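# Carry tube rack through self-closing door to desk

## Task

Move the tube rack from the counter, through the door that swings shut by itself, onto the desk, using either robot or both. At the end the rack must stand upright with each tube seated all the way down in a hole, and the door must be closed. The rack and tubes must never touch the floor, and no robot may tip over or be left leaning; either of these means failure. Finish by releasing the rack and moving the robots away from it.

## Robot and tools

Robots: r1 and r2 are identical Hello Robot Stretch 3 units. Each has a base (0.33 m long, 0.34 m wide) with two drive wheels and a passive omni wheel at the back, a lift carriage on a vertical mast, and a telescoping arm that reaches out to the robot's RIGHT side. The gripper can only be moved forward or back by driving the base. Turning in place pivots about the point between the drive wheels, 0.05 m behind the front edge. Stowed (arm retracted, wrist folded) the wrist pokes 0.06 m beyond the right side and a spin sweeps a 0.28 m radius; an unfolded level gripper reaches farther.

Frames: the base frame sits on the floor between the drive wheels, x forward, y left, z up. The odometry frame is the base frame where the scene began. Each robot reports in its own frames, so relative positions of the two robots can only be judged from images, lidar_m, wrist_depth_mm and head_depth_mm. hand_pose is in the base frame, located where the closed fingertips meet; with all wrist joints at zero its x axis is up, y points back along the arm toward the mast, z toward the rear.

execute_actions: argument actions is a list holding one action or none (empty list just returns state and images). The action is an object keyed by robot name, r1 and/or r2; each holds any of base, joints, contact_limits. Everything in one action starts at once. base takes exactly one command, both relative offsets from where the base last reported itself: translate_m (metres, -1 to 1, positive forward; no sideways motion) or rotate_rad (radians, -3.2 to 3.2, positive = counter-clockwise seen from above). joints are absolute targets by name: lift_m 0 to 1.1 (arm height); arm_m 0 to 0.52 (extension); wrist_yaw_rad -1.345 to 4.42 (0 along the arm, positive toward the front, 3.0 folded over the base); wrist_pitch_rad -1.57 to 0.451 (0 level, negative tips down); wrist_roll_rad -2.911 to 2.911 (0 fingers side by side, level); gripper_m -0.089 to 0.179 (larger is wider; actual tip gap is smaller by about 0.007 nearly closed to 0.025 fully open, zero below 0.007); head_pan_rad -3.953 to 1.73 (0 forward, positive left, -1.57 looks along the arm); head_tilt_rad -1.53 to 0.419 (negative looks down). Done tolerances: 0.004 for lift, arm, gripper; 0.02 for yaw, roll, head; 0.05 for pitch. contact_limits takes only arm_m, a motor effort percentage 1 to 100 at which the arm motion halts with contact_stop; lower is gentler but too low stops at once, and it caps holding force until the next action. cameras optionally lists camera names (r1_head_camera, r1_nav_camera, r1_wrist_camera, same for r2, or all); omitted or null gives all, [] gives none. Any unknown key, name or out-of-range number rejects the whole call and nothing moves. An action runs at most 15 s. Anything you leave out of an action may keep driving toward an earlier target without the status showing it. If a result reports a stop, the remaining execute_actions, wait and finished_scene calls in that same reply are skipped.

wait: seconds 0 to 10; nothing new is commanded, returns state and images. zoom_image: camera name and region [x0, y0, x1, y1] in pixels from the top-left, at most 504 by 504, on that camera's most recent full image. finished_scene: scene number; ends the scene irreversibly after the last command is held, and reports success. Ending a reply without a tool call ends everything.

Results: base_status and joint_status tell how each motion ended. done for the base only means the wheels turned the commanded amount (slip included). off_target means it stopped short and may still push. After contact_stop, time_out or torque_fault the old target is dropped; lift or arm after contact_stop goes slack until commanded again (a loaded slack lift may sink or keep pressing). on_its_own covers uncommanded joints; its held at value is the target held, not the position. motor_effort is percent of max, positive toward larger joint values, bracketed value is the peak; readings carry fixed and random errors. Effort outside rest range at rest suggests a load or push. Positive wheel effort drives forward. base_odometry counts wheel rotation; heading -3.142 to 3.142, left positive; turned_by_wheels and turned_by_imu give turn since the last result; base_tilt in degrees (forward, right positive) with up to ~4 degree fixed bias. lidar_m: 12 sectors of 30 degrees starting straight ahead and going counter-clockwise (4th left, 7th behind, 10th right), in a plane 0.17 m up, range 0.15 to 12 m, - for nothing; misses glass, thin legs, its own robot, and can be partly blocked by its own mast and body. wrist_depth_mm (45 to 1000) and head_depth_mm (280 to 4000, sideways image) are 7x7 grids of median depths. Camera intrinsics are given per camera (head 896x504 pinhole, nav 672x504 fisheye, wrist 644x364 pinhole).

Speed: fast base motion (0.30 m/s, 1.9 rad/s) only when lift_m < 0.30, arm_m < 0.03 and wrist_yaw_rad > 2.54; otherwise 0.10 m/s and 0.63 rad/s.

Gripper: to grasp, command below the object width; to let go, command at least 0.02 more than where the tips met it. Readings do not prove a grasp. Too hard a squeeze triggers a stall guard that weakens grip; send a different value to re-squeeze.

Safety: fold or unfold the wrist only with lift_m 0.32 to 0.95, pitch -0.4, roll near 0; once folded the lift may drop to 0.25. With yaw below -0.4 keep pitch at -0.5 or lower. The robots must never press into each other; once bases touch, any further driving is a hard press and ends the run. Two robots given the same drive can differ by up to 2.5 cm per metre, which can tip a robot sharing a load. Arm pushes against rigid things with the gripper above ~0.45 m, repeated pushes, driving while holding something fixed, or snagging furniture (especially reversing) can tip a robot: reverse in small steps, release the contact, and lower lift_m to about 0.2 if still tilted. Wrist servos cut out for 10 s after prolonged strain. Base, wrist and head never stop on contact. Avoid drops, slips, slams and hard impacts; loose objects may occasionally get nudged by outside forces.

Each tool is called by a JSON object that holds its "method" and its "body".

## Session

{"method": "execute_actions", "body": {"actions": []}}

Scene clock: 0.00 s.
r1.base_odometry: x=+0.000 y=+0.000 heading=+0.000 (m, m, rad; r1's odometry frame)
r1.turned_by_wheels: +0.000 (rad since the last result)
r1.turned_by_imu: +0.000 (rad since the last result)
r1.base_tilt: forward=-0.6 right=-1.0 (deg)
r1.lidar_m: 1.77 2.32 1.59 1.36 0.95 0.89 0.91 0.85 0.80 0.82 1.07 1.72
r1.head_depth_mm: 1650 1654 1651 1651 1646 1647 1648 / 1727 1735 1740 1738 1735 1728 1738 / 1819 1838 1841 1830 1838 1836 1830 / 1893 1933 1941 1939 1938 1951 1939 / 1989 2064 2073 2075 2072 2062 2031 / 2007 2205 2197 2208 2204 2216 2166 / 2008 2369 2360 2361 2363 2367 2152
r1.base_status: not commanded
r1.joint_positions: lift_m=+0.556 arm_m=+0.003 wrist_yaw_rad=+3.125 wrist_pitch_rad=-0.319 wrist_roll_rad=+0.002 gripper_m=+0.037 head_pan_rad=+0.020 head_tilt_rad=-0.006
r1.joint_status: not commanded
r1.motor_effort: left_wheel=+0 right_wheel=+0 lift_m=+27 arm_m=-1 wrist_yaw_rad=+0 wrist_pitch_rad=+5 wrist_roll_rad=+0 gripper_m=+0 head_pan_rad=-1 head_tilt_rad=+1 (%)
r1.hand_pose: x=-0.0173 y=+0.0881 z=+0.5913 quat_wxyz=(+0.119, +0.699, +0.106, +0.697) (m; r1's base frame)
r1.wrist_depth_mm: 740 898 - - - - - / 751 928 - - - - - / 764 955 - - - - - / 785 - - - - - - / 798 - - - - - - / 822 932 - 929 927 898 893 / 764 800 - 777 772 740 754
r2.base_odometry: x=+0.000 y=+0.000 heading=+0.000 (m, m, rad; r2's odometry frame)
r2.turned_by_wheels: +0.000 (rad since the last result)
r2.turned_by_imu: +0.000 (rad since the last result)
r2.base_tilt: forward=+1.0 right=+2.3 (deg)
r2.lidar_m: 2.03 1.99 1.00 0.76 0.76 0.79 0.65 0.64 0.68 0.97 1.50 2.54
r2.head_depth_mm: 1771 2522 2629 2641 2677 2690 2127 / 1775 2417 2445 2449 2470 2494 2102 / 1803 2282 2318 2335 2328 2369 2105 / 1817 2163 2176 2181 2201 2223 2079 / 1831 2046 2047 2065 2082 2085 2047 / 1846 1935 1939 1960 1967 1986 1957 / 1803 1842 1854 1845 1875 1879 1860
r2.base_status: not commanded
r2.joint_positions: lift_m=+0.408 arm_m=+0.003 wrist_yaw_rad=+3.026 wrist_pitch_rad=-0.323 wrist_roll_rad=+0.006 gripper_m=+0.037 head_pan_rad=+0.008 head_tilt_rad=-0.012
r2.joint_status: not commanded
r2.motor_effort: left_wheel=-1 right_wheel=+0 lift_m=+33 arm_m=+0 wrist_yaw_rad=+0 wrist_pitch_rad=+5 wrist_roll_rad=+0 gripper_m=+0 head_pan_rad=-1 head_tilt_rad=+2 (%)
r2.hand_pose: x=+0.0058 y=+0.0861 z=+0.4423 quat_wxyz=(+0.154, +0.705, +0.073, +0.688) (m; r2's base frame)
r2.wrist_depth_mm: 552 - 724 804 939 - - / 583 623 768 878 - - - / 606 654 820 908 - - - / 650 700 891 - - - - / 687 804 937 968 917 951 938 / 747 742 - 746 767 731 742 / 624 620 - 628 595 607 624
pictures: r1_head_camera (sideways: a quarter turn clockwise sets it upright), r1_nav_camera (sideways: a quarter turn counterclockwise sets it upright), r1_wrist_camera, r2_head_camera (sideways: a quarter turn clockwise sets it upright), r2_nav_camera (sideways: a quarter turn counterclockwise sets it upright), r2_wrist_camera
Images, in order (width x height): r1_head_camera 896x504, r1_nav_camera 672x504, r1_wrist_camera 644x364, r2_head_camera 896x504, r2_nav_camera 672x504, r2_wrist_camera 644x364.

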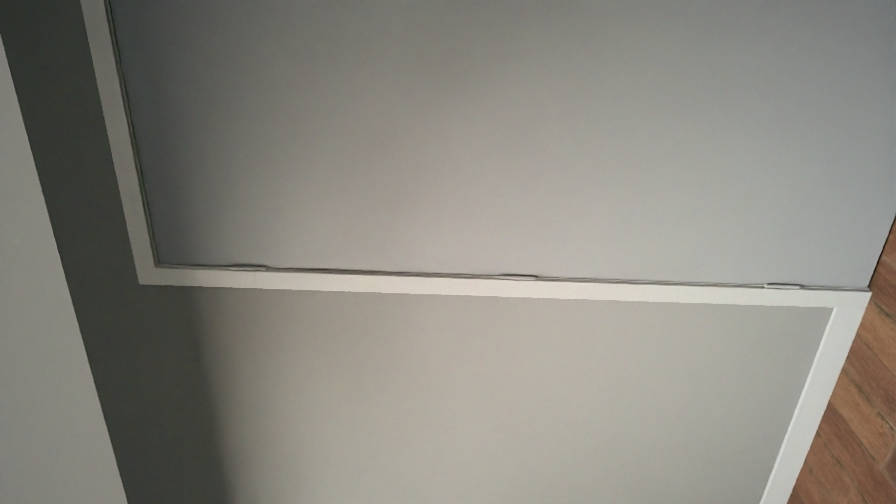

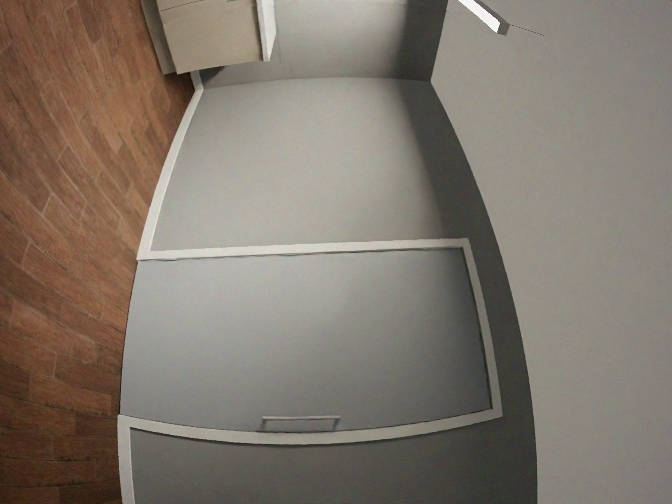

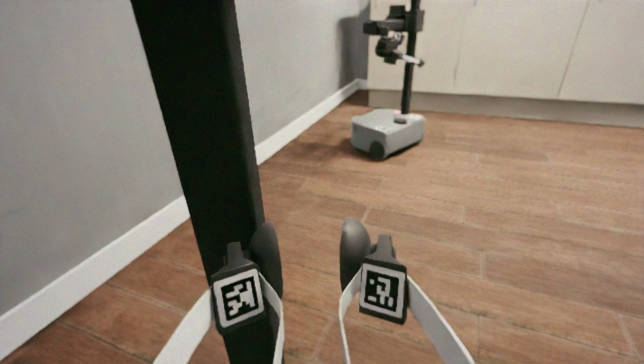

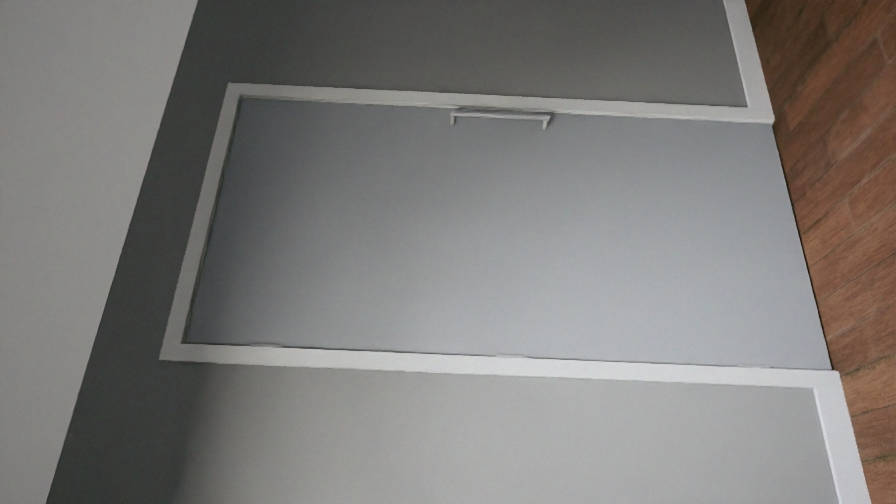

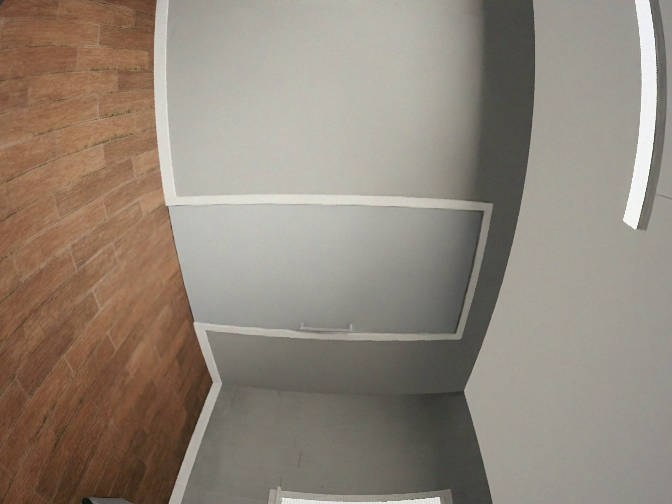

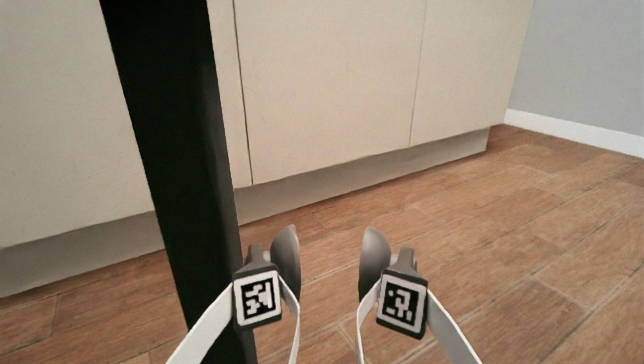

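{"method": "execute_actions", "body": {"actions": [{"r1": {"base": {"rotate_rad": -0.68}, "joints": {"lift_m": 0.28}}, "r2": {"joints": {"head_pan_rad": 1.6, "head_tilt_rad": -0.3}}}], "cameras": ["r2_head_camera", "r2_nav_camera"]}}

Scene clock: 102.23 s.
r1.base_odometry: x=+0.000 y=+0.000 heading=-0.680 (m, m, rad; r1's odometry frame)
r1.turned_by_wheels: -0.680 (rad since the last result)
r1.turned_by_imu: -0.673 (rad since the last result)
r1.base_tilt: forward=-0.6 right=-1.1 (deg)
r1.lidar_m: 1.72 1.74 2.05 2.35 1.69 1.01 0.89 0.89 0.91 0.80 0.80 0.95
r1.head_depth_mm: 1596 1579 1577 1550 1532 1513 1489 / 1787 1808 1807 1818 1819 1817 1835 / 1755 1766 1776 1780 1786 1805 1809 / 1714 1720 1730 1744 1746 1765 1768 / 1679 1688 1694 1709 1713 1717 1737 / 1649 1660 1658 1671 1685 1684 1689 / 1616 1626 1632 1632 1646 1656 1667
r1.base_status: done
r1.joint_positions: lift_m=+0.280 arm_m=+0.003 wrist_yaw_rad=+3.125 wrist_pitch_rad=-0.319 wrist_roll_rad=+0.002 gripper_m=+0.037 head_pan_rad=+0.020 head_tilt_rad=-0.006
r1.joint_status: all done
r1.motor_effort: left_wheel=+3(8) right_wheel=-2(5) lift_m=+19(18) arm_m=-1(1) wrist_yaw_rad=+1(0) wrist_pitch_rad=+5(5) wrist_roll_rad=+0(0) gripper_m=+0(0) head_pan_rad=+1(0) head_tilt_rad=+1(1) (%)
r1.hand_pose: x=-0.0173 y=+0.0880 z=+0.3158 quat_wxyz=(+0.119, +0.699, +0.107, +0.697) (m; r1's base frame)
r1.wrist_depth_mm: - - - - - - - / - - - - - - - / - - - - - - - / 921 907 - 885 874 847 838 / 696 700 - 683 671 665 662 / 563 564 - 548 553 544 538 / 482 486 - - 458 453 454
r2.base_odometry: x=+0.000 y=+0.000 heading=+0.000 (m, m, rad; r2's odometry frame)
r2.turned_by_wheels: +0.000 (rad since the last result)
r2.turned_by_imu: +0.001 (rad since the last result)
r2.base_tilt: forward=+1.1 right=+2.3 (deg)
r2.lidar_m: 2.03 1.99 1.00 0.76 0.75 0.79 0.66 0.64 0.68 0.98 1.45 2.55
r2.head_depth_mm: 1498 1607 1712 1313 1083 1194 1356 / 1413 1509 1615 1288 1015 1094 1212 / 1341 1433 1533 1400 950 1018 1116 / 1279 1361 1447 1376 901 952 1034 / 1219 1290 1371 1349 855 894 964 / 1164 1234 1307 1334 814 837 901 / 1116 1181 1242 1270 789 791 846
r2.base_status: not commanded
r2.joint_positions: lift_m=+0.408 arm_m=+0.003 wrist_yaw_rad=+3.026 wrist_pitch_rad=-0.323 wrist_roll_rad=+0.006 gripper_m=+0.037 head_pan_rad=+1.593 head_tilt_rad=-0.296
r2.joint_status: all done
r2.motor_effort: left_wheel=-1(0) right_wheel=+0(0) lift_m=+33(33) arm_m=+0(1) wrist_yaw_rad=+1(0) wrist_pitch_rad=+5(5) wrist_roll_rad=+0(0) gripper_m=+1(0) head_pan_rad=+4(60) head_tilt_rad=-3(31) (%)
r2.hand_pose: x=+0.0058 y=+0.0861 z=+0.4423 quat_wxyz=(+0.154, +0.705, +0.073, +0.688) (m; r2's base frame)
r2.wrist_depth_mm: 553 - 710 829 971 - - / 579 618 763 875 - - - / 593 645 808 957 - - - / 632 695 887 - - - - / 683 808 948 940 919 930 905 / 737 755 - 736 751 762 737 / 622 630 - 621 593 637 621
pictures: r2_head_camera (sideways: a quarter turn clockwise sets it upright), r2_nav_camera (sideways: a quarter turn counterclockwise sets it upright)
Images, in order (width x height): r2_head_camera 896x504, r2_nav_camera 672x504.

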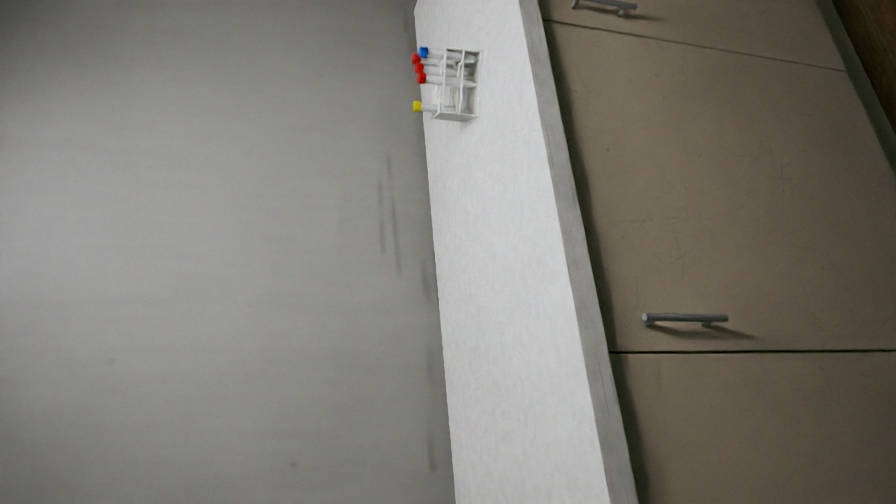

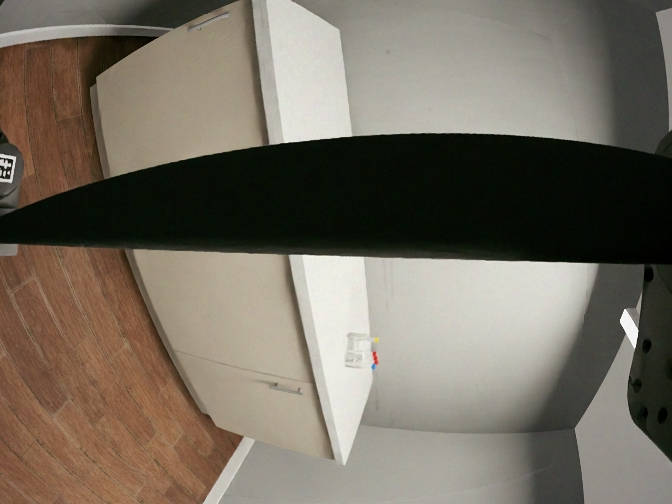

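{"method": "execute_actions", "body": {"actions": [{"r1": {"base": {"translate_m": 0.886}}, "r2": {"base": {"rotate_rad": 0.87}, "joints": {"lift_m": 0.28, "head_pan_rad": 0.0, "head_tilt_rad": -0.3}}}], "cameras": []}}

Scene clock: 129.47 s.
r1.base_odometry: x=+0.689 y=-0.557 heading=-0.680 (m, m, rad; r1's odometry frame)
r1.turned_by_wheels: +0.000 (rad since the last result)
r1.turned_by_imu: +0.006 (rad since the last result)
r1.base_tilt: forward=-0.6 right=-1.1 (deg)
r1.lidar_m: 0.87 0.86 1.03 1.89 2.09 1.99 1.76 1.14 0.68 0.61 0.61 0.72
r1.head_depth_mm: 886 890 897 900 904 909 915 / 868 872 875 878 882 892 892 / 849 853 859 858 867 869 876 / 831 834 836 844 849 850 854 / 813 817 822 826 827 834 839 / 797 800 806 808 812 816 819 / 770 783 788 793 796 800 803
r1.base_status: done
r1.joint_positions: lift_m=+0.280 arm_m=+0.003 wrist_yaw_rad=+3.125 wrist_pitch_rad=-0.319 wrist_roll_rad=+0.002 gripper_m=+0.037 head_pan_rad=+0.020 head_tilt_rad=-0.006
r1.joint_status: not commanded
r1.motor_effort: left_wheel=+2(14) right_wheel=-1(6) lift_m=+19(20) arm_m=+0(1) wrist_yaw_rad=+0(0) wrist_pitch_rad=+5(5) wrist_roll_rad=+0(0) gripper_m=+0(0) head_pan_rad=-1(1) head_tilt_rad=+1(1) (%)
r1.hand_pose: x=-0.0173 y=+0.0880 z=+0.3158 quat_wxyz=(+0.119, +0.699, +0.107, +0.697) (m; r1's base frame)
r1.wrist_depth_mm: - - - - - - 787 / - - - - - - 800 / - - - - - - 827 / 924 910 - 874 862 858 787 / 716 693 - 673 672 652 654 / 574 563 - 554 556 538 534 / 483 496 - - 461 458 454
r2.base_odometry: x=+0.000 y=+0.000 heading=+0.870 (m, m, rad; r2's odometry frame)
r2.turned_by_wheels: +0.870 (rad since the last result)
r2.turned_by_imu: +0.863 (rad since the last result)
r2.base_tilt: forward=+1.0 right=+2.3 (deg)
r2.lidar_m: 1.20 0.80 0.74 0.76 0.69 0.64 0.65 0.82 1.76 1.96 2.15 1.99
r2.head_depth_mm: 1656 1731 1823 1908 1999 1931 1498 / 1728 1820 1903 2010 2113 1932 1488 / 1805 1891 1993 2108 2207 1913 1475 / 1872 1981 2120 2231 2349 1891 1473 / 1978 2084 2216 1575 1603 1735 1465 / 1950 2058 2147 1335 1299 1382 1409 / 1686 1765 1841 1299 1085 1141 1213
r2.base_status: done
r2.joint_positions: lift_m=+0.280 arm_m=+0.003 wrist_yaw_rad=+3.026 wrist_pitch_rad=-0.324 wrist_roll_rad=+0.006 gripper_m=+0.037 head_pan_rad=+0.007 head_tilt_rad=-0.297
r2.joint_status: all done
r2.motor_effort: left_wheel=-3(9) right_wheel=+4(12) lift_m=+25(27) arm_m=+0(0) wrist_yaw_rad=-1(0) wrist_pitch_rad=+5(5) wrist_roll_rad=+0(0) gripper_m=+0(0) head_pan_rad=-5(60) head_tilt_rad=-2(2) (%)
r2.hand_pose: x=+0.0058 y=+0.0860 z=+0.3146 quat_wxyz=(+0.155, +0.705, +0.073, +0.688) (m; r2's base frame)
r2.wrist_depth_mm: 559 - - 720 669 633 581 / 574 677 - 805 716 665 610 / 574 679 - 855 770 714 663 / 579 726 979 921 871 809 742 / 599 674 733 738 720 725 713 / 559 576 - 572 598 571 565 / 474 474 - 486 464 475 475
pictures: none
No camera images: the call's "cameras" was empty. Leave "cameras" out to get every camera's image.

{"method": "execute_actions", "body": {"actions": [{"r1": {"base": {"rotate_rad": 2.22}, "joints": {"lift_m": 0.9}}, "r2": {"base": {"rotate_rad": -0.1}}}], "cameras": []}}

{"method": "execute_actions", "body": {"actions": [{"r1": {"joints": {"wrist_pitch_rad": -0.4}}, "r2": {"base": {"translate_m": 1.0}}}], "cameras": ["r1_nav_camera"]}}

Scene clock: 148.80 s.
r1.base_odometry: x=+0.689 y=-0.557 heading=+1.540 (m, m, rad; r1's odometry frame)
r1.turned_by_wheels: +2.220 (rad since the last result)
r1.turned_by_imu: +2.202 (rad since the last result)
r1.base_tilt: forward=-0.6 right=-1.1 (deg)
r1.lidar_m: 2.08 1.88 1.76 0.96 0.65 0.61 0.62 0.79 0.86 0.87 1.14 2.52
r1.head_depth_mm: 1921 2570 3070 3062 2460 2450 2256 / 1859 2980 3244 3247 2623 2580 2254 / 1975 3018 3403 3401 2712 2739 2215 / 1975 3045 3582 3615 2847 2870 2204 / 1993 2970 3237 3075 3112 2711 2009 / 2001 2681 2706 2767 2767 2725 2020 / 2005 2346 2365 2397 2411 2444 2163
r1.base_status: done
r1.joint_positions: lift_m=+0.900 arm_m=+0.003 wrist_yaw_rad=+3.125 wrist_pitch_rad=-0.319 wrist_roll_rad=+0.002 gripper_m=+0.037 head_pan_rad=+0.020 head_tilt_rad=-0.006
r1.joint_status: all done
r1.motor_effort: left_wheel=-4(13) right_wheel=+3(9) lift_m=+33(34) arm_m=+0(1) wrist_yaw_rad=+0(0) wrist_pitch_rad=+5(5) wrist_roll_rad=+0(0) gripper_m=+0(0) head_pan_rad=+0(0) head_tilt_rad=+1(1) (%)
r1.hand_pose: x=-0.0173 y=+0.0880 z=+0.9351 quat_wxyz=(+0.119, +0.699, +0.107, +0.697) (m; r1's base frame)
r1.wrist_depth_mm: 506 598 - - - - - / 523 625 - - - - - / 527 636 - - - - - / 527 697 - - - - - / 558 725 - - - - - / 566 741 - - - - - / 584 757 - - - - -
r2.base_odometry: x=+0.000 y=+0.000 heading=+0.770 (m, m, rad; r2's odometry frame)
r2.turned_by_wheels: -0.100 (rad since the last result)
r2.turned_by_imu: -0.097 (rad since the last result)
r2.base_tilt: forward=+1.0 right=+2.3 (deg)
r2.lidar_m: 1.39 0.84 0.74 0.75 0.72 0.64 0.64 0.76 1.41 2.08 2.24 1.99
r2.head_depth_mm: 1633 1707 1810 1897 2012 1960 1499 / 1687 1776 1873 1971 2093 1934 1492 / 1742 1834 1949 2055 2166 1905 1485 / 1801 1911 2036 2141 2283 1897 1470 / 1875 1970 2087 2228 2360 1881 1461 / 1938 2053 2179 1506 1510 1657 1460 / 1915 1991 2073 1297 1228 1284 1360
r2.base_status: done
r2.joint_positions: lift_m=+0.280 arm_m=+0.003 wrist_yaw_rad=+3.026 wrist_pitch_rad=-0.324 wrist_roll_rad=+0.006 gripper_m=+0.037 head_pan_rad=+0.007 head_tilt_rad=-0.297
r2.joint_status: not commanded
r2.motor_effort: left_wheel=+2(8) right_wheel=-3(7) lift_m=+25(25) arm_m=+0(0) wrist_yaw_rad=+0(0) wrist_pitch_rad=+5(5) wrist_roll_rad=+0(0) gripper_m=+1(0) head_pan_rad=-4(5) head_tilt_rad=-2(2) (%)
r2.hand_pose: x=+0.0058 y=+0.0860 z=+0.3146 quat_wxyz=(+0.155, +0.705, +0.073, +0.688) (m; r2's base frame)
r2.wrist_depth_mm: 602 - 758 710 686 632 607 / 598 743 - 762 715 676 636 / 601 752 - 836 767 712 668 / 621 775 946 901 868 817 776 / 628 718 737 727 728 705 718 / 567 568 - 572 587 580 571 / 482 477 - 495 463 474 469
pictures: none
No camera images: the call's "cameras" was empty. Leave "cameras" out to get every camera's image.

Scene clock: 153.80 s.
r1.base_odometry: x=+0.689 y=-0.557 heading=+1.540 (m, m, rad; r1's odometry frame)
r1.turned_by_wheels: +0.000 (rad since the last result)
r1.turned_by_imu: +0.001 (rad since the last result)
r1.base_tilt: forward=-0.6 right=-1.0 (deg)
r1.lidar_m: 2.59 1.89 1.76 0.96 0.65 0.61 0.62 0.79 0.86 0.87 1.13 2.08
r1.head_depth_mm: 1940 2562 3066 3071 2444 2081 1970 / 1859 2972 3201 3235 2603 2572 2124 / 1971 3039 3388 3376 2741 2734 2230 / 1966 3025 3584 3590 2856 2879 2207 / 1987 3000 3237 3284 3212 3049 2202 / 2003 2673 2729 2760 2792 2819 2180 / 2015 2329 2347 2386 2434 2431 2167
r1.base_status: not commanded
r1.joint_positions: lift_m=+0.900 arm_m=+0.003 wrist_yaw_rad=+3.125 wrist_pitch_rad=-0.411 wrist_roll_rad=+0.002 gripper_m=+0.037 head_pan_rad=+0.020 head_tilt_rad=-0.006
r1.joint_status: all done
r1.motor_effort: left_wheel=-3(4) right_wheel=+3(3) lift_m=+34(33) arm_m=-1(1) wrist_yaw_rad=+0(0) wrist_pitch_rad=+4(5) wrist_roll_rad=+0(0) gripper_m=+0(0) head_pan_rad=+0(0) head_tilt_rad=+1(1) (%)
r1.hand_pose: x=-0.0174 y=+0.0775 z=+0.9139 quat_wxyz=(+0.151, +0.694, +0.139, +0.690) (m; r1's base frame)
r1.wrist_depth_mm: 511 599 - - - - - / 523 634 - - - - - / 519 669 - - - - - / 552 720 - - - - - / 569 737 - - - - - / 584 777 - - - - - / 609 794 - - - - -
r2.base_odometry: x=+0.718 y=+0.696 heading=+0.770 (m, m, rad; r2's odometry frame)
r2.turned_by_wheels: +0.000 (rad since the last result)
r2.turned_by_imu: +0.007 (rad since the last result)
r2.base_tilt: forward=+1.1 right=+2.3 (deg)
r2.lidar_m: 1.04 0.49 0.44 0.44 0.52 0.97 1.60 1.90 2.20 1.91 1.16 1.03
r2.head_depth_mm: 828 873 915 964 1016 1083 1152 / 858 899 948 1000 1063 1129 1201 / 885 930 985 1044 1106 1180 1268 / 917 967 1024 1088 1155 1239 1323 / 949 1009 1068 1133 1208 1298 1374 / 990 1041 1112 1188 1271 1366 1413 / 1027 1092 1163 1244 1335 1441 1451
r2.base_status: done
r2.joint_positions: lift_m=+0.280 arm_m=+0.003 wrist_yaw_rad=+3.026 wrist_pitch_rad=-0.324 wrist_roll_rad=+0.006 gripper_m=+0.037 head_pan_rad=+0.007 head_tilt_rad=-0.297
r2.joint_status: not commanded
r2.motor_effort: left_wheel=+1(10) right_wheel=-3(8) lift_m=+26(25) arm_m=+0(0) wrist_yaw_rad=+0(1) wrist_pitch_rad=+5(5) wrist_roll_rad=+0(0) gripper_m=+0(0) head_pan_rad=-5(4) head_tilt_rad=-2(2) (%)
r2.hand_pose: x=+0.0058 y=+0.0860 z=+0.3146 quat_wxyz=(+0.155, +0.705, +0.073, +0.688) (m; r2's base frame)
r2.wrist_depth_mm: 526 - 472 437 412 394 368 / 571 558 484 469 445 415 388 / 622 592 531 502 471 440 419 / 768 728 571 547 502 474 438 / 717 704 673 648 616 569 529 / 580 575 - 575 595 573 562 / 482 482 - 495 459 485 472
pictures: r1_nav_camera (sideways: a quarter turn counterclockwise sets it upright)
Images, in order (width x height): r1_nav_camera 672x504.

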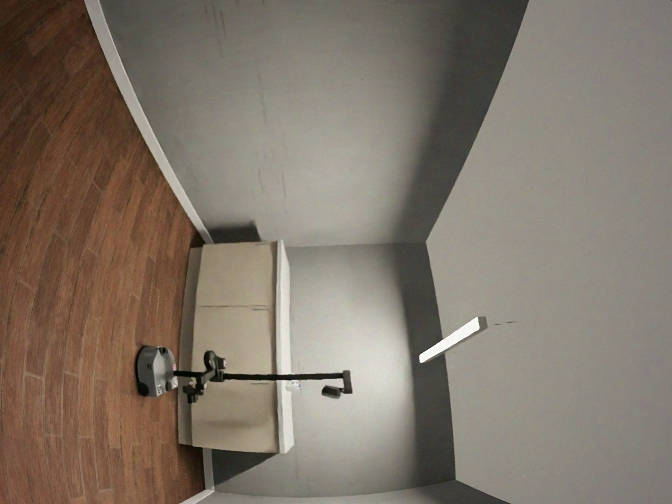

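{"method": "execute_actions", "body": {"actions": [{"r1": {"joints": {"wrist_yaw_rad": -0.436, "wrist_pitch_rad": -0.5, "lift_m": 1.0, "gripper_m": 0.13, "head_pan_rad": -1.3, "head_tilt_rad": -0.3}}, "r2": {"base": {"translate_m": 0.26}}}], "cameras": []}}

{"method": "execute_actions", "body": {"actions": [{"r1": {"joints": {"arm_m": 0.35}}, "r2": {"base": {"rotate_rad": 2.86}, "joints": {"lift_m": 0.9, "wrist_pitch_rad": -0.4}}}], "cameras": ["r1_wrist_camera", "r1_head_camera", "r2_nav_camera"]}}

Scene clock: 183.00 s.
r1.base_odometry: x=+0.689 y=-0.557 heading=+1.540 (m, m, rad; r1's odometry frame)
r1.turned_by_wheels: +0.000 (rad since the last result)
r1.turned_by_imu: +0.001 (rad since the last result)
r1.base_tilt: forward=-0.5 right=-1.0 (deg)
r1.lidar_m: 2.59 1.88 1.76 0.96 0.65 0.61 0.62 0.79 0.86 0.87 1.13 2.16
r1.head_depth_mm: 789 825 860 896 940 986 1054 / 851 887 931 978 1025 1077 1140 / 920 964 1013 1068 1127 1196 1274 / 1004 1052 1113 1174 1256 1338 1411 / 1100 1167 1236 1314 1413 1518 1512 / 1222 1294 1378 1481 1594 1725 1518 / 1364 1466 1577 1716 1871 1875 1513
r1.base_status: not commanded
r1.joint_positions: lift_m=+1.000 arm_m=+0.003 wrist_yaw_rad=-0.432 wrist_pitch_rad=-0.511 wrist_roll_rad=+0.002 gripper_m=+0.130 head_pan_rad=-1.293 head_tilt_rad=-0.296
r1.joint_status: all done
r1.motor_effort: left_wheel=-4(3) right_wheel=+3(3) lift_m=+34(36) arm_m=-1(1) wrist_yaw_rad=-5(4) wrist_pitch_rad=+3(3) wrist_roll_rad=+0(0) gripper_m=+0(80) head_pan_rad=-5(54) head_tilt_rad=-1(21) (%)
r1.hand_pose: x=-0.1103 y=-0.3399 z=+0.9921 quat_wxyz=(+0.629, +0.028, -0.707, -0.322) (m; r1's base frame)
r1.wrist_depth_mm: 549 562 565 585 576 590 600 / 610 619 623 637 648 657 658 / 681 687 694 714 713 732 701 / 748 775 788 796 826 846 729 / 871 870 886 927 941 929 733 / - - - - - 967 750 / - - - - - - 739
r2.base_odometry: x=+0.904 y=+0.877 heading=+0.770 (m, m, rad; r2's odometry frame)
r2.turned_by_wheels: +0.000 (rad since the last result)
r2.turned_by_imu: +0.002 (rad since the last result)
r2.base_tilt: forward=+1.1 right=+2.3 (deg)
r2.lidar_m: 0.79 0.40 0.36 0.36 0.43 0.79 1.84 2.20 2.16 1.45 0.89 0.79
r2.head_depth_mm: 620 650 683 721 762 808 861 / 641 673 710 750 793 846 901 / 664 699 736 780 828 882 946 / 686 723 765 815 866 926 996 / 712 753 800 848 908 973 1047 / 740 783 829 887 952 1025 1110 / 769 818 868 932 1000 1081 1178
r2.base_status: done
r2.joint_positions: lift_m=+0.280 arm_m=+0.003 wrist_yaw_rad=+3.026 wrist_pitch_rad=-0.324 wrist_roll_rad=+0.006 gripper_m=+0.037 head_pan_rad=+0.007 head_tilt_rad=-0.298
r2.joint_status: not commanded
r2.motor_effort: left_wheel=+1(10) right_wheel=-2(7) lift_m=+26(26) arm_m=-1(0) wrist_yaw_rad=-1(0) wrist_pitch_rad=+5(5) wrist_roll_rad=+0(0) gripper_m=+1(0) head_pan_rad=-5(4) head_tilt_rad=-2(2) (%)
r2.hand_pose: x=+0.0058 y=+0.0860 z=+0.3146 quat_wxyz=(+0.155, +0.705, +0.073, +0.688) (m; r2's base frame)
r2.wrist_depth_mm: 442 - 389 366 344 326 313 / 474 462 410 389 367 343 335 / 530 501 444 419 394 370 823 / 572 540 475 449 420 391 876 / 700 664 591 567 455 424 706 / 571 580 - 579 538 531 570 / 473 486 - 492 465 478 478
pictures: none
No camera images: the call's "cameras" was empty. Leave "cameras" out to get every camera's image.

Scene clock: 189.47 s.
r1.base_odometry: x=+0.689 y=-0.557 heading=+1.540 (m, m, rad; r1's odometry frame)
r1.turned_by_wheels: +0.000 (rad since the last result)
r1.turned_by_imu: +0.001 (rad since the last result)
r1.base_tilt: forward=-0.6 right=-1.1 (deg)
r1.lidar_m: 2.59 1.88 1.76 0.96 0.65 0.61 0.62 0.79 0.86 0.87 1.13 2.04
r1.head_depth_mm: 789 826 861 913 971 986 1037 / 851 888 931 973 1024 1080 1143 / 920 964 1014 1068 1125 1194 1270 / 1002 1053 1113 1176 1252 1334 1411 / 1098 1169 1232 1318 1402 1512 1513 / 1220 1291 1377 1482 1595 1729 1521 / 1369 1464 1577 1701 1870 1877 1514
r1.base_status: not commanded
r1.joint_positions: lift_m=+1.000 arm_m=+0.350 wrist_yaw_rad=-0.434 wrist_pitch_rad=-0.511 wrist_roll_rad=+0.002 gripper_m=+0.130 head_pan_rad=-1.293 head_tilt_rad=-0.297
r1.joint_status: all done
r1.motor_effort: left_wheel=-3(4) right_wheel=+3(3) lift_m=+33(33) arm_m=+4(4) wrist_yaw_rad=-3(4) wrist_pitch_rad=+3(4) wrist_roll_rad=+0(0) gripper_m=+0(0) head_pan_rad=-4(4) head_tilt_rad=-2(2) (%)
r1.hand_pose: x=-0.1105 y=-0.6867 z=+0.9921 quat_wxyz=(+0.629, +0.027, -0.707, -0.322) (m; r1's base frame)
r1.wrist_depth_mm: 273 275 276 279 285 290 297 / 300 304 302 306 319 326 331 / 332 336 334 346 356 362 370 / 374 380 388 392 403 413 425 / 430 432 448 453 464 475 496 / 500 - 528 532 554 561 588 / 594 655 641 654 683 733 735
r2.base_odometry: x=+0.904 y=+0.877 heading=-2.653 (m, m, rad; r2's odometry frame)
r2.turned_by_wheels: +2.860 (rad since the last result)
r2.turned_by_imu: +2.836 (rad since the last result)
r2.base_tilt: forward=+1.0 right=+2.2 (deg)
r2.lidar_m: 1.84 1.93 2.73 2.15 1.08 0.81 0.79 0.83 0.37 0.36 0.38 0.53
r2.head_depth_mm: 1552 1637 1734 1439 1081 1051 1020 / 1565 1646 1748 1832 1689 1643 1436 / 1565 1655 1751 1859 1982 1905 1480 / 1578 1669 1756 1879 2001 1888 1469 / 1580 1681 1772 1884 2025 1879 1459 / 1597 1686 1794 1896 2031 1875 1464 / 1609 1697 1796 1903 2042 1848 1448
r2.base_status: done
r2.joint_positions: lift_m=+0.900 arm_m=+0.003 wrist_yaw_rad=+3.026 wrist_pitch_rad=-0.414 wrist_roll_rad=+0.006 gripper_m=+0.037 head_pan_rad=+0.007 head_tilt_rad=-0.298
r2.joint_status: all done
r2.motor_effort: left_wheel=-3(9) right_wheel=+4(11) lift_m=+40(42) arm_m=+0(0) wrist_yaw_rad=+0(0) wrist_pitch_rad=+5(5) wrist_roll_rad=+0(0) gripper_m=+0(0) head_pan_rad=-4(4) head_tilt_rad=-2(2) (%)
r2.hand_pose: x=+0.0046 y=+0.0758 z=+0.9134 quat_wxyz=(+0.185, +0.701, +0.105, +0.681) (m; r2's base frame)
r2.wrist_depth_mm: - - - - - - - / 947 - - - - - - / 946 - - - - - - / 963 - - - - - - / 957 - - - - - - / 928 - - - - - - / 898 - - - - - -
pictures: r1_head_camera (sideways: a quarter turn clockwise sets it upright), r1_wrist_camera, r2_nav_camera (sideways: a quarter turn counterclockwise sets it upright)
Images, in order (width x height): r1_head_camera 896x504, r1_wrist_camera 644x364, r2_nav_camera 672x504.

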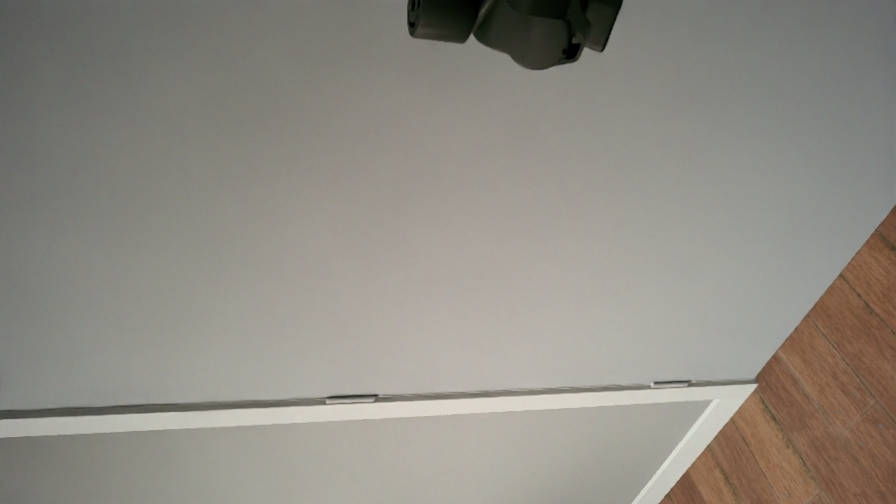

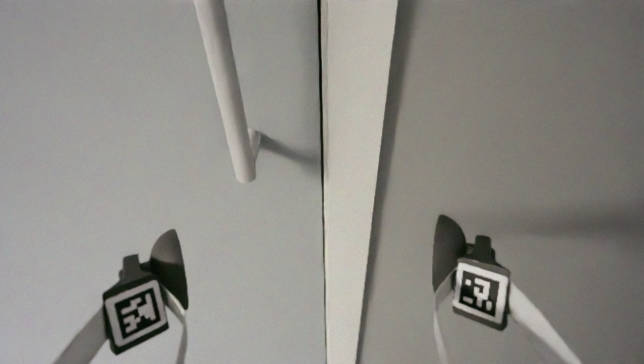

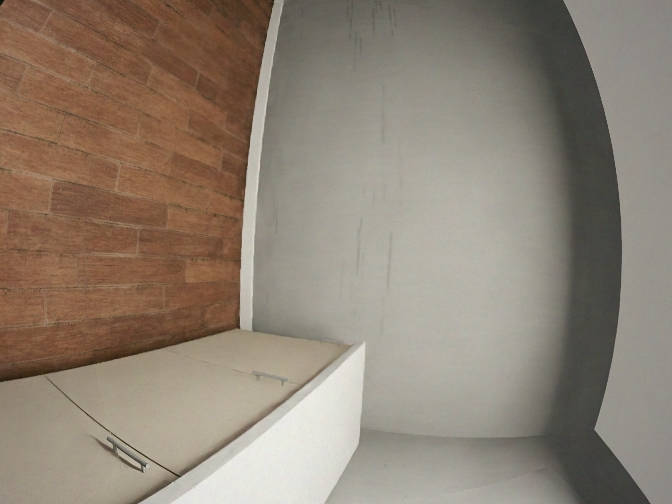

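{"method": "execute_actions", "body": {"actions": [{"r1": {"joints": {"arm_m": 0.0}}, "r2": {"joints": {"wrist_yaw_rad": 1.57, "gripper_m": 0.15}}}], "cameras": []}}

{"method": "execute_actions", "body": {"actions": [{"r1": {"base": {"rotate_rad": -1.57}}, "r2": {"joints": {"lift_m": 1.03, "head_pan_rad": -0.6, "head_tilt_rad": -0.4}}}], "cameras": []}}

{"method": "execute_actions", "body": {"actions": [{"r1": {"base": {"translate_m": 0.165}}, "r2": {"joints": {"arm_m": 0.35}, "contact_limits": {"arm_m": 30}}}], "cameras": ["r2_wrist_camera", "r2_head_camera"]}}

Scene clock: 227.43 s.
r1.base_odometry: x=+0.689 y=-0.557 heading=+1.540 (m, m, rad; r1's odometry frame)
r1.turned_by_wheels: +0.000 (rad since the last result)
r1.turned_by_imu: +0.001 (rad since the last result)
r1.base_tilt: forward=-0.6 right=-1.1 (deg)
r1.lidar_m: 2.58 1.88 1.76 0.96 0.65 0.61 0.62 0.79 0.87 0.87 1.13 2.04
r1.head_depth_mm: 791 823 859 898 941 989 1051 / 850 887 931 978 1027 1079 1140 / 921 965 1013 1067 1125 1196 1272 / 1002 1055 1111 1174 1253 1338 1415 / 1101 1164 1238 1318 1402 1517 1525 / 1219 1291 1373 1478 1601 1741 1519 / 1362 1458 1580 1715 1868 1890 1507
r1.base_status: not commanded
r1.joint_positions: lift_m=+1.000 arm_m=+0.003 wrist_yaw_rad=-0.434 wrist_pitch_rad=-0.511 wrist_roll_rad=+0.002 gripper_m=+0.130 head_pan_rad=-1.293 head_tilt_rad=-0.297
r1.joint_status: all done
joint sent to its limit — the command would take r1.arm_m past its lower limit, so that joint was sent only as far as its limit.
r1.motor_effort: left_wheel=-3(4) right_wheel=+3(3) lift_m=+34(34) arm_m=-5(6) wrist_yaw_rad=-3(3) wrist_pitch_rad=+4(4) wrist_roll_rad=+0(0) gripper_m=+0(1) head_pan_rad=-4(4) head_tilt_rad=-2(2) (%)
r1.hand_pose: x=-0.1105 y=-0.3401 z=+0.9920 quat_wxyz=(+0.629, +0.027, -0.707, -0.322) (m; r1's base frame)
r1.wrist_depth_mm: 554 554 560 578 582 588 600 / 604 614 614 629 642 665 655 / 670 685 693 705 720 741 710 / 762 756 770 799 819 828 717 / 878 867 897 934 938 941 722 / - - - - - 954 742 / - - - - - - 732
r2.base_odometry: x=+0.904 y=+0.877 heading=-2.653 (m, m, rad; r2's odometry frame)
r2.turned_by_wheels: +0.000 (rad since the last result)
r2.turned_by_imu: +0.001 (rad since the last result)
r2.base_tilt: forward=+1.1 right=+2.3 (deg)
r2.lidar_m: 1.84 1.93 2.73 2.15 1.07 0.81 0.79 0.83 0.37 0.36 0.38 0.53
r2.head_depth_mm: 1549 1638 1739 1457 1083 1046 1017 / 1550 1648 1753 1825 1694 1630 1434 / 1576 1663 1759 1878 1984 1927 1478 / 1576 1663 1764 1871 2000 1906 1477 / 1586 1670 1777 1899 2031 1887 1465 / 1591 1684 1791 1902 2044 1871 1451 / 1611 1694 1809 1921 2053 1871 1442
r2.base_status: not commanded
r2.joint_positions: lift_m=+0.900 arm_m=+0.003 wrist_yaw_rad=+1.572 wrist_pitch_rad=-0.414 wrist_roll_rad=+0.006 gripper_m=+0.150 head_pan_rad=+0.007 head_tilt_rad=-0.298
r2.joint_status: all done
r2.motor_effort: left_wheel=-3(3) right_wheel=+3(4) lift_m=+40(40) arm_m=-1(0) wrist_yaw_rad=-1(2) wrist_pitch_rad=+5(5) wrist_roll_rad=+0(0) gripper_m=+1(96) head_pan_rad=-5(5) head_tilt_rad=-2(2) (%)
r2.hand_pose: x=+0.2036 y=-0.1475 z=+0.9134 quat_wxyz=(+0.591, +0.593, -0.388, +0.385) (m; r2's base frame)
r2.wrist_depth_mm: - - - - - - 949 / - - - - 960 510 505 / - - - - 914 379 324 / - - - - 903 412 249 / - - - - 894 392 235 / - - - - 883 - 259 / - - - - 868 416 244
pictures: none
No camera images: the call's "cameras" was empty. Leave "cameras" out to get every camera's image.

Scene clock: 230.87 s.
r1.base_odometry: x=+0.689 y=-0.557 heading=-0.030 (m, m, rad; r1's odometry frame)
r1.turned_by_wheels: -1.570 (rad since the last result)
r1.turned_by_imu: -1.556 (rad since the last result)
r1.base_tilt: forward=-0.6 right=-1.1 (deg)
r1.lidar_m: 0.87 1.13 2.04 2.59 1.88 1.76 0.96 0.65 0.61 0.62 0.79 0.86
r1.head_depth_mm: 541 562 588 614 642 673 718 / 581 608 636 668 700 739 780 / 629 660 694 731 769 813 867 / 683 721 758 806 853 910 975 / 750 794 843 893 960 1032 1114 / 830 884 942 1007 1074 1150 1238 / 836 877 914 963 1013 1061 1127
r1.base_status: done
r1.joint_positions: lift_m=+1.000 arm_m=+0.003 wrist_yaw_rad=-0.434 wrist_pitch_rad=-0.511 wrist_roll_rad=+0.002 gripper_m=+0.130 head_pan_rad=-1.293 head_tilt_rad=-0.297
r1.joint_status: not commanded
r1.motor_effort: left_wheel=+3(9) right_wheel=-2(4) lift_m=+34(34) arm_m=-5(5) wrist_yaw_rad=-3(2) wrist_pitch_rad=+4(4) wrist_roll_rad=+0(0) gripper_m=+0(0) head_pan_rad=-4(4) head_tilt_rad=-3(2) (%)
r1.hand_pose: x=-0.1105 y=-0.3401 z=+0.9920 quat_wxyz=(+0.629, +0.027, -0.707, -0.322) (m; r1's base frame)
r1.wrist_depth_mm: 319 322 326 330 338 335 345 / 348 355 361 367 375 368 384 / 386 392 403 411 417 414 429 / 439 443 452 467 468 446 460 / 495 500 526 535 551 557 577 / 581 - 614 632 647 663 687 / 685 759 739 768 793 860 862
r2.base_odometry: x=+0.904 y=+0.877 heading=-2.653 (m, m, rad; r2's odometry frame)
r2.turned_by_wheels: +0.000 (rad since the last result)
r2.turned_by_imu: +0.000 (rad since the last result)
r2.base_tilt: forward=+1.0 right=+2.2 (deg)
r2.lidar_m: 1.84 1.94 2.72 2.09 1.07 0.81 0.79 0.83 0.37 0.36 0.38 0.53
r2.head_depth_mm: 1058 1100 1150 1072 668 524 505 / 1193 1247 1315 1053 696 558 569 / 1371 1445 1498 1045 691 623 680 / 1594 1702 1731 1030 743 786 857 / 1700 1821 1918 1020 932 1032 1178 / 1607 1724 1802 1177 1302 1520 1382 / 1524 1617 1715 1802 1969 1676 1339
r2.base_status: not commanded
r2.joint_positions: lift_m=+1.030 arm_m=+0.003 wrist_yaw_rad=+1.572 wrist_pitch_rad=-0.414 wrist_roll_rad=+0.006 gripper_m=+0.150 head_pan_rad=-0.593 head_tilt_rad=-0.395
r2.joint_status: all done
r2.motor_effort: left_wheel=-3(3) right_wheel=+4(4) lift_m=+40(41) arm_m=+0(0) wrist_yaw_rad=-2(3) wrist_pitch_rad=+5(5) wrist_roll_rad=+0(0) gripper_m=+1(0) head_pan_rad=-5(47) head_tilt_rad=-3(16) (%)
r2.hand_pose: x=+0.2035 y=-0.1475 z=+1.0433 quat_wxyz=(+0.591, +0.593, -0.388, +0.385) (m; r2's base frame)
r2.wrist_depth_mm: - - - - - - - / - - - - - - 964 / - - - - 933 654 659 / - - - - 955 486 476 / - - - - 879 405 379 / - - - - 885 - 315 / - - - - 872 414 273
pictures: none
No camera images: the call's "cameras" was empty. Leave "cameras" out to get every camera's image.

Scene clock: 234.63 s.
r1.base_odometry: x=+0.854 y=-0.562 heading=-0.030 (m, m, rad; r1's odometry frame)
r1.turned_by_wheels: +0.000 (rad since the last result)
r1.turned_by_imu: +0.002 (rad since the last result)
r1.base_tilt: forward=-0.7 right=-1.1 (deg)
r1.lidar_m: 0.73 0.94 1.97 2.52 2.04 1.91 1.06 0.72 0.68 0.68 0.77 0.71
r1.head_depth_mm: 606 632 659 689 721 756 805 / 653 682 713 748 787 828 873 / 704 739 777 818 864 915 973 / 766 808 853 905 956 1023 1093 / 810 855 903 958 1021 1092 1171 / 746 784 825 873 921 975 1036 / 684 715 749 787 827 873 923
r1.base_status: done
r1.joint_positions: lift_m=+1.000 arm_m=+0.003 wrist_yaw_rad=-0.434 wrist_pitch_rad=-0.511 wrist_roll_rad=+0.002 gripper_m=+0.130 head_pan_rad=-1.293 head_tilt_rad=-0.297
r1.joint_status: not commanded
r1.motor_effort: left_wheel=+3(8) right_wheel=-2(2) lift_m=+33(34) arm_m=-5(5) wrist_yaw_rad=-3(2) wrist_pitch_rad=+4(4) wrist_roll_rad=+0(0) gripper_m=+0(0) head_pan_rad=-4(4) head_tilt_rad=-2(2) (%)
r1.hand_pose: x=-0.1105 y=-0.3401 z=+0.9920 quat_wxyz=(+0.629, +0.027, -0.707, -0.322) (m; r1's base frame)
r1.wrist_depth_mm: 378 385 389 397 400 412 408 / 417 423 431 435 448 450 453 / 469 468 480 491 504 502 496 / 517 530 536 556 570 583 591 / 593 592 627 638 655 663 694 / 703 - 731 756 771 769 820 / 773 914 912 919 954 - -
r2.base_odometry: x=+0.904 y=+0.877 heading=-2.653 (m, m, rad; r2's odometry frame)
r2.turned_by_wheels: +0.000 (rad since the last result)
r2.turned_by_imu: +0.001 (rad since the last result)
r2.base_tilt: forward=+1.1 right=+2.3 (deg)
r2.lidar_m: 1.84 1.94 2.73 2.00 1.07 0.81 0.79 0.83 0.37 0.36 0.38 0.53
r2.head_depth_mm: 1058 1104 1148 1070 666 522 459 / 1192 1253 1308 1059 695 537 564 / 1366 1439 1488 1039 690 624 681 / 1600 1701 1730 1028 744 787 859 / 1692 1818 1928 1017 930 1033 1179 / 1603 1717 1807 1177 1308 1516 1344 / 1520 1626 1725 1814 1963 1666 1334
r2.base_status: not commanded
r2.joint_positions: lift_m=+1.030 arm_m=+0.350 wrist_yaw_rad=+1.570 wrist_pitch_rad=-0.414 wrist_roll_rad=+0.006 gripper_m=+0.150 head_pan_rad=-0.593 head_tilt_rad=-0.395
r2.joint_status: all done
r2.motor_effort: left_wheel=-3(3) right_wheel=+4(4) lift_m=+40(40) arm_m=+5(7) wrist_yaw_rad=+1(2) wrist_pitch_rad=+5(5) wrist_roll_rad=+0(0) gripper_m=+1(0) head_pan_rad=-4(4) head_tilt_rad=-4(4) (%)
r2.contact_limits: arm_m 30 (drawing in: default 30, maximum 49; extending or still: default 41, maximum 68)
r2.hand_pose: x=+0.2035 y=-0.4949 z=+1.0433 quat_wxyz=(+0.591, +0.593, -0.388, +0.384) (m; r2's base frame)
r2.wrist_depth_mm: - - - - - 949 598 / - - - - - 884 590 / - - - 658 641 643 564 / - - - 479 271 472 478 / - - 398 380 265 381 379 / - - 315 313 275 - 315 / - - 268 268 270 260 268
pictures: r2_head_camera (sideways: a quarter turn clockwise sets it upright), r2_wrist_camera
Images, in order (width x height): r2_head_camera 896x504, r2_wrist_camera 644x364.

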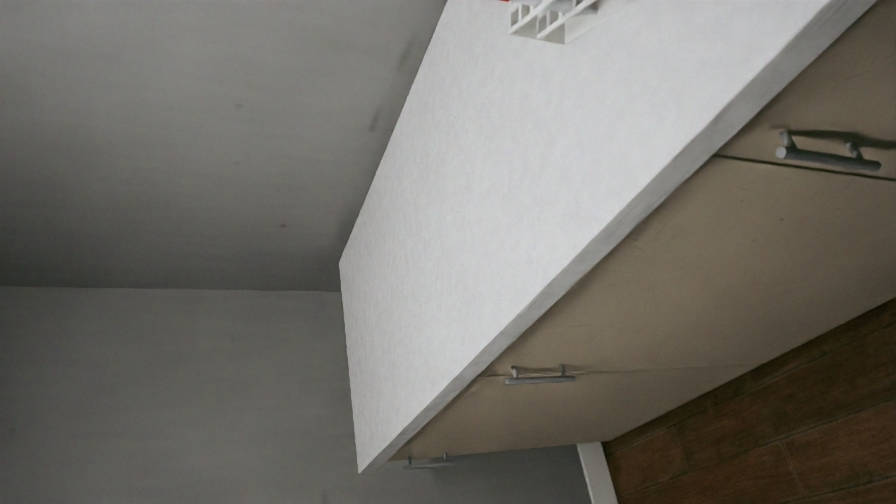

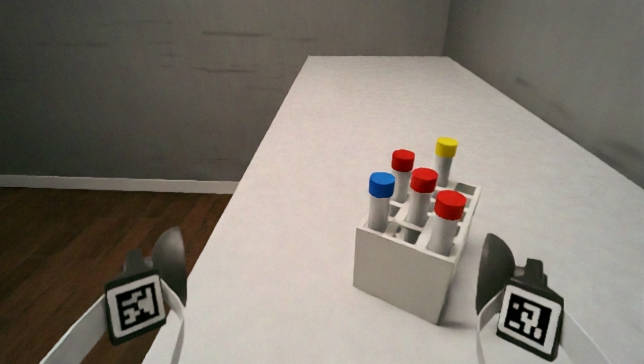

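{"method": "execute_actions", "body": {"actions": [{"r1": {"base": {"rotate_rad": 1.57}}, "r2": {"base": {"translate_m": 0.044}, "joints": {"arm_m": 0.259, "wrist_yaw_rad": 1.064, "lift_m": 0.93}}}], "cameras": ["r2_wrist_camera"]}}

Scene clock: 267.57 s.
r1.base_odometry: x=+0.854 y=-0.562 heading=+1.540 (m, m, rad; r1's odometry frame)
r1.turned_by_wheels: +1.570 (rad since the last result)
r1.turned_by_imu: +1.558 (rad since the last result)
r1.base_tilt: forward=-0.6 right=-1.1 (deg)
r1.lidar_m: 2.52 2.04 1.91 1.07 0.72 0.67 0.69 0.77 0.71 0.73 0.94 1.97
r1.head_depth_mm: 648 675 705 736 772 806 862 / 698 728 764 800 840 886 932 / 754 789 830 876 923 976 1040 / 819 866 913 964 1026 1091 1172 / 902 952 1012 1082 1153 1242 1341 / 998 1059 1135 1218 1318 1425 1473 / 1102 1185 1285 1405 1532 1680 1513
r1.base_status: done
r1.joint_positions: lift_m=+1.000 arm_m=+0.003 wrist_yaw_rad=-0.434 wrist_pitch_rad=-0.511 wrist_roll_rad=+0.002 gripper_m=+0.130 head_pan_rad=-1.293 head_tilt_rad=-0.297
r1.joint_status: not commanded
r1.motor_effort: left_wheel=-3(8) right_wheel=+3(8) lift_m=+34(34) arm_m=-5(5) wrist_yaw_rad=-3(2) wrist_pitch_rad=+4(4) wrist_roll_rad=+0(0) gripper_m=+1(0) head_pan_rad=-4(5) head_tilt_rad=-2(2) (%)
r1.hand_pose: x=-0.1105 y=-0.3401 z=+0.9920 quat_wxyz=(+0.629, +0.027, -0.707, -0.322) (m; r1's base frame)
r1.wrist_depth_mm: 416 419 426 428 446 450 456 / 462 470 459 474 487 498 509 / 510 515 529 531 547 554 567 / 571 592 597 609 621 633 660 / 657 663 686 694 706 733 741 / 773 - 807 833 850 852 823 / 904 - 986 - - - 814
r2.base_odometry: x=+0.866 y=+0.857 heading=-2.653 (m, m, rad; r2's odometry frame)
r2.turned_by_wheels: +0.000 (rad since the last result)
r2.turned_by_imu: +0.001 (rad since the last result)
r2.base_tilt: forward=+1.0 right=+2.3 (deg)
r2.lidar_m: 1.79 1.89 2.66 2.09 1.14 0.85 0.83 0.87 0.37 0.36 0.38 0.53
r2.head_depth_mm: 1061 1104 1154 1068 700 522 463 / 1194 1255 1312 1059 695 537 557 / 1368 1441 1498 1040 690 626 682 / 1605 1709 1739 1024 747 790 862 / 1658 1768 1885 1018 937 1037 1210 / 1556 1669 1779 1179 1305 1517 1340 / 1485 1586 1688 1779 1960 1675 1335
r2.base_status: done
r2.joint_positions: lift_m=+0.930 arm_m=+0.259 wrist_yaw_rad=+1.066 wrist_pitch_rad=-0.414 wrist_roll_rad=+0.006 gripper_m=+0.150 head_pan_rad=-0.593 head_tilt_rad=-0.395
r2.joint_status: all done
r2.motor_effort: left_wheel=-3(5) right_wheel=+4(9) lift_m=+25(32) arm_m=-4(3) wrist_yaw_rad=-2(3) wrist_pitch_rad=+5(5) wrist_roll_rad=+0(1) gripper_m=+0(0) head_pan_rad=-5(4) head_tilt_rad=-3(3) (%)
r2.hand_pose: x=+0.1754 y=-0.5132 z=+0.9438 quat_wxyz=(+0.669, +0.478, -0.524, +0.225) (m; r2's base frame)
r2.wrist_depth_mm: - - - 971 693 524 419 / - 643 629 221 574 521 429 / - 411 401 210 375 400 404 / - 294 294 225 278 290 290 / 256 238 234 233 231 231 230 / 201 - 193 193 191 - 190 / 170 159 164 163 163 158 163
pictures: r2_wrist_camera
Images, in order (width x height): r2_wrist_camera 644x364.

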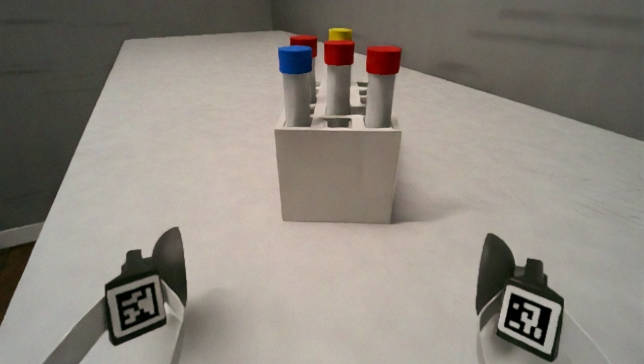

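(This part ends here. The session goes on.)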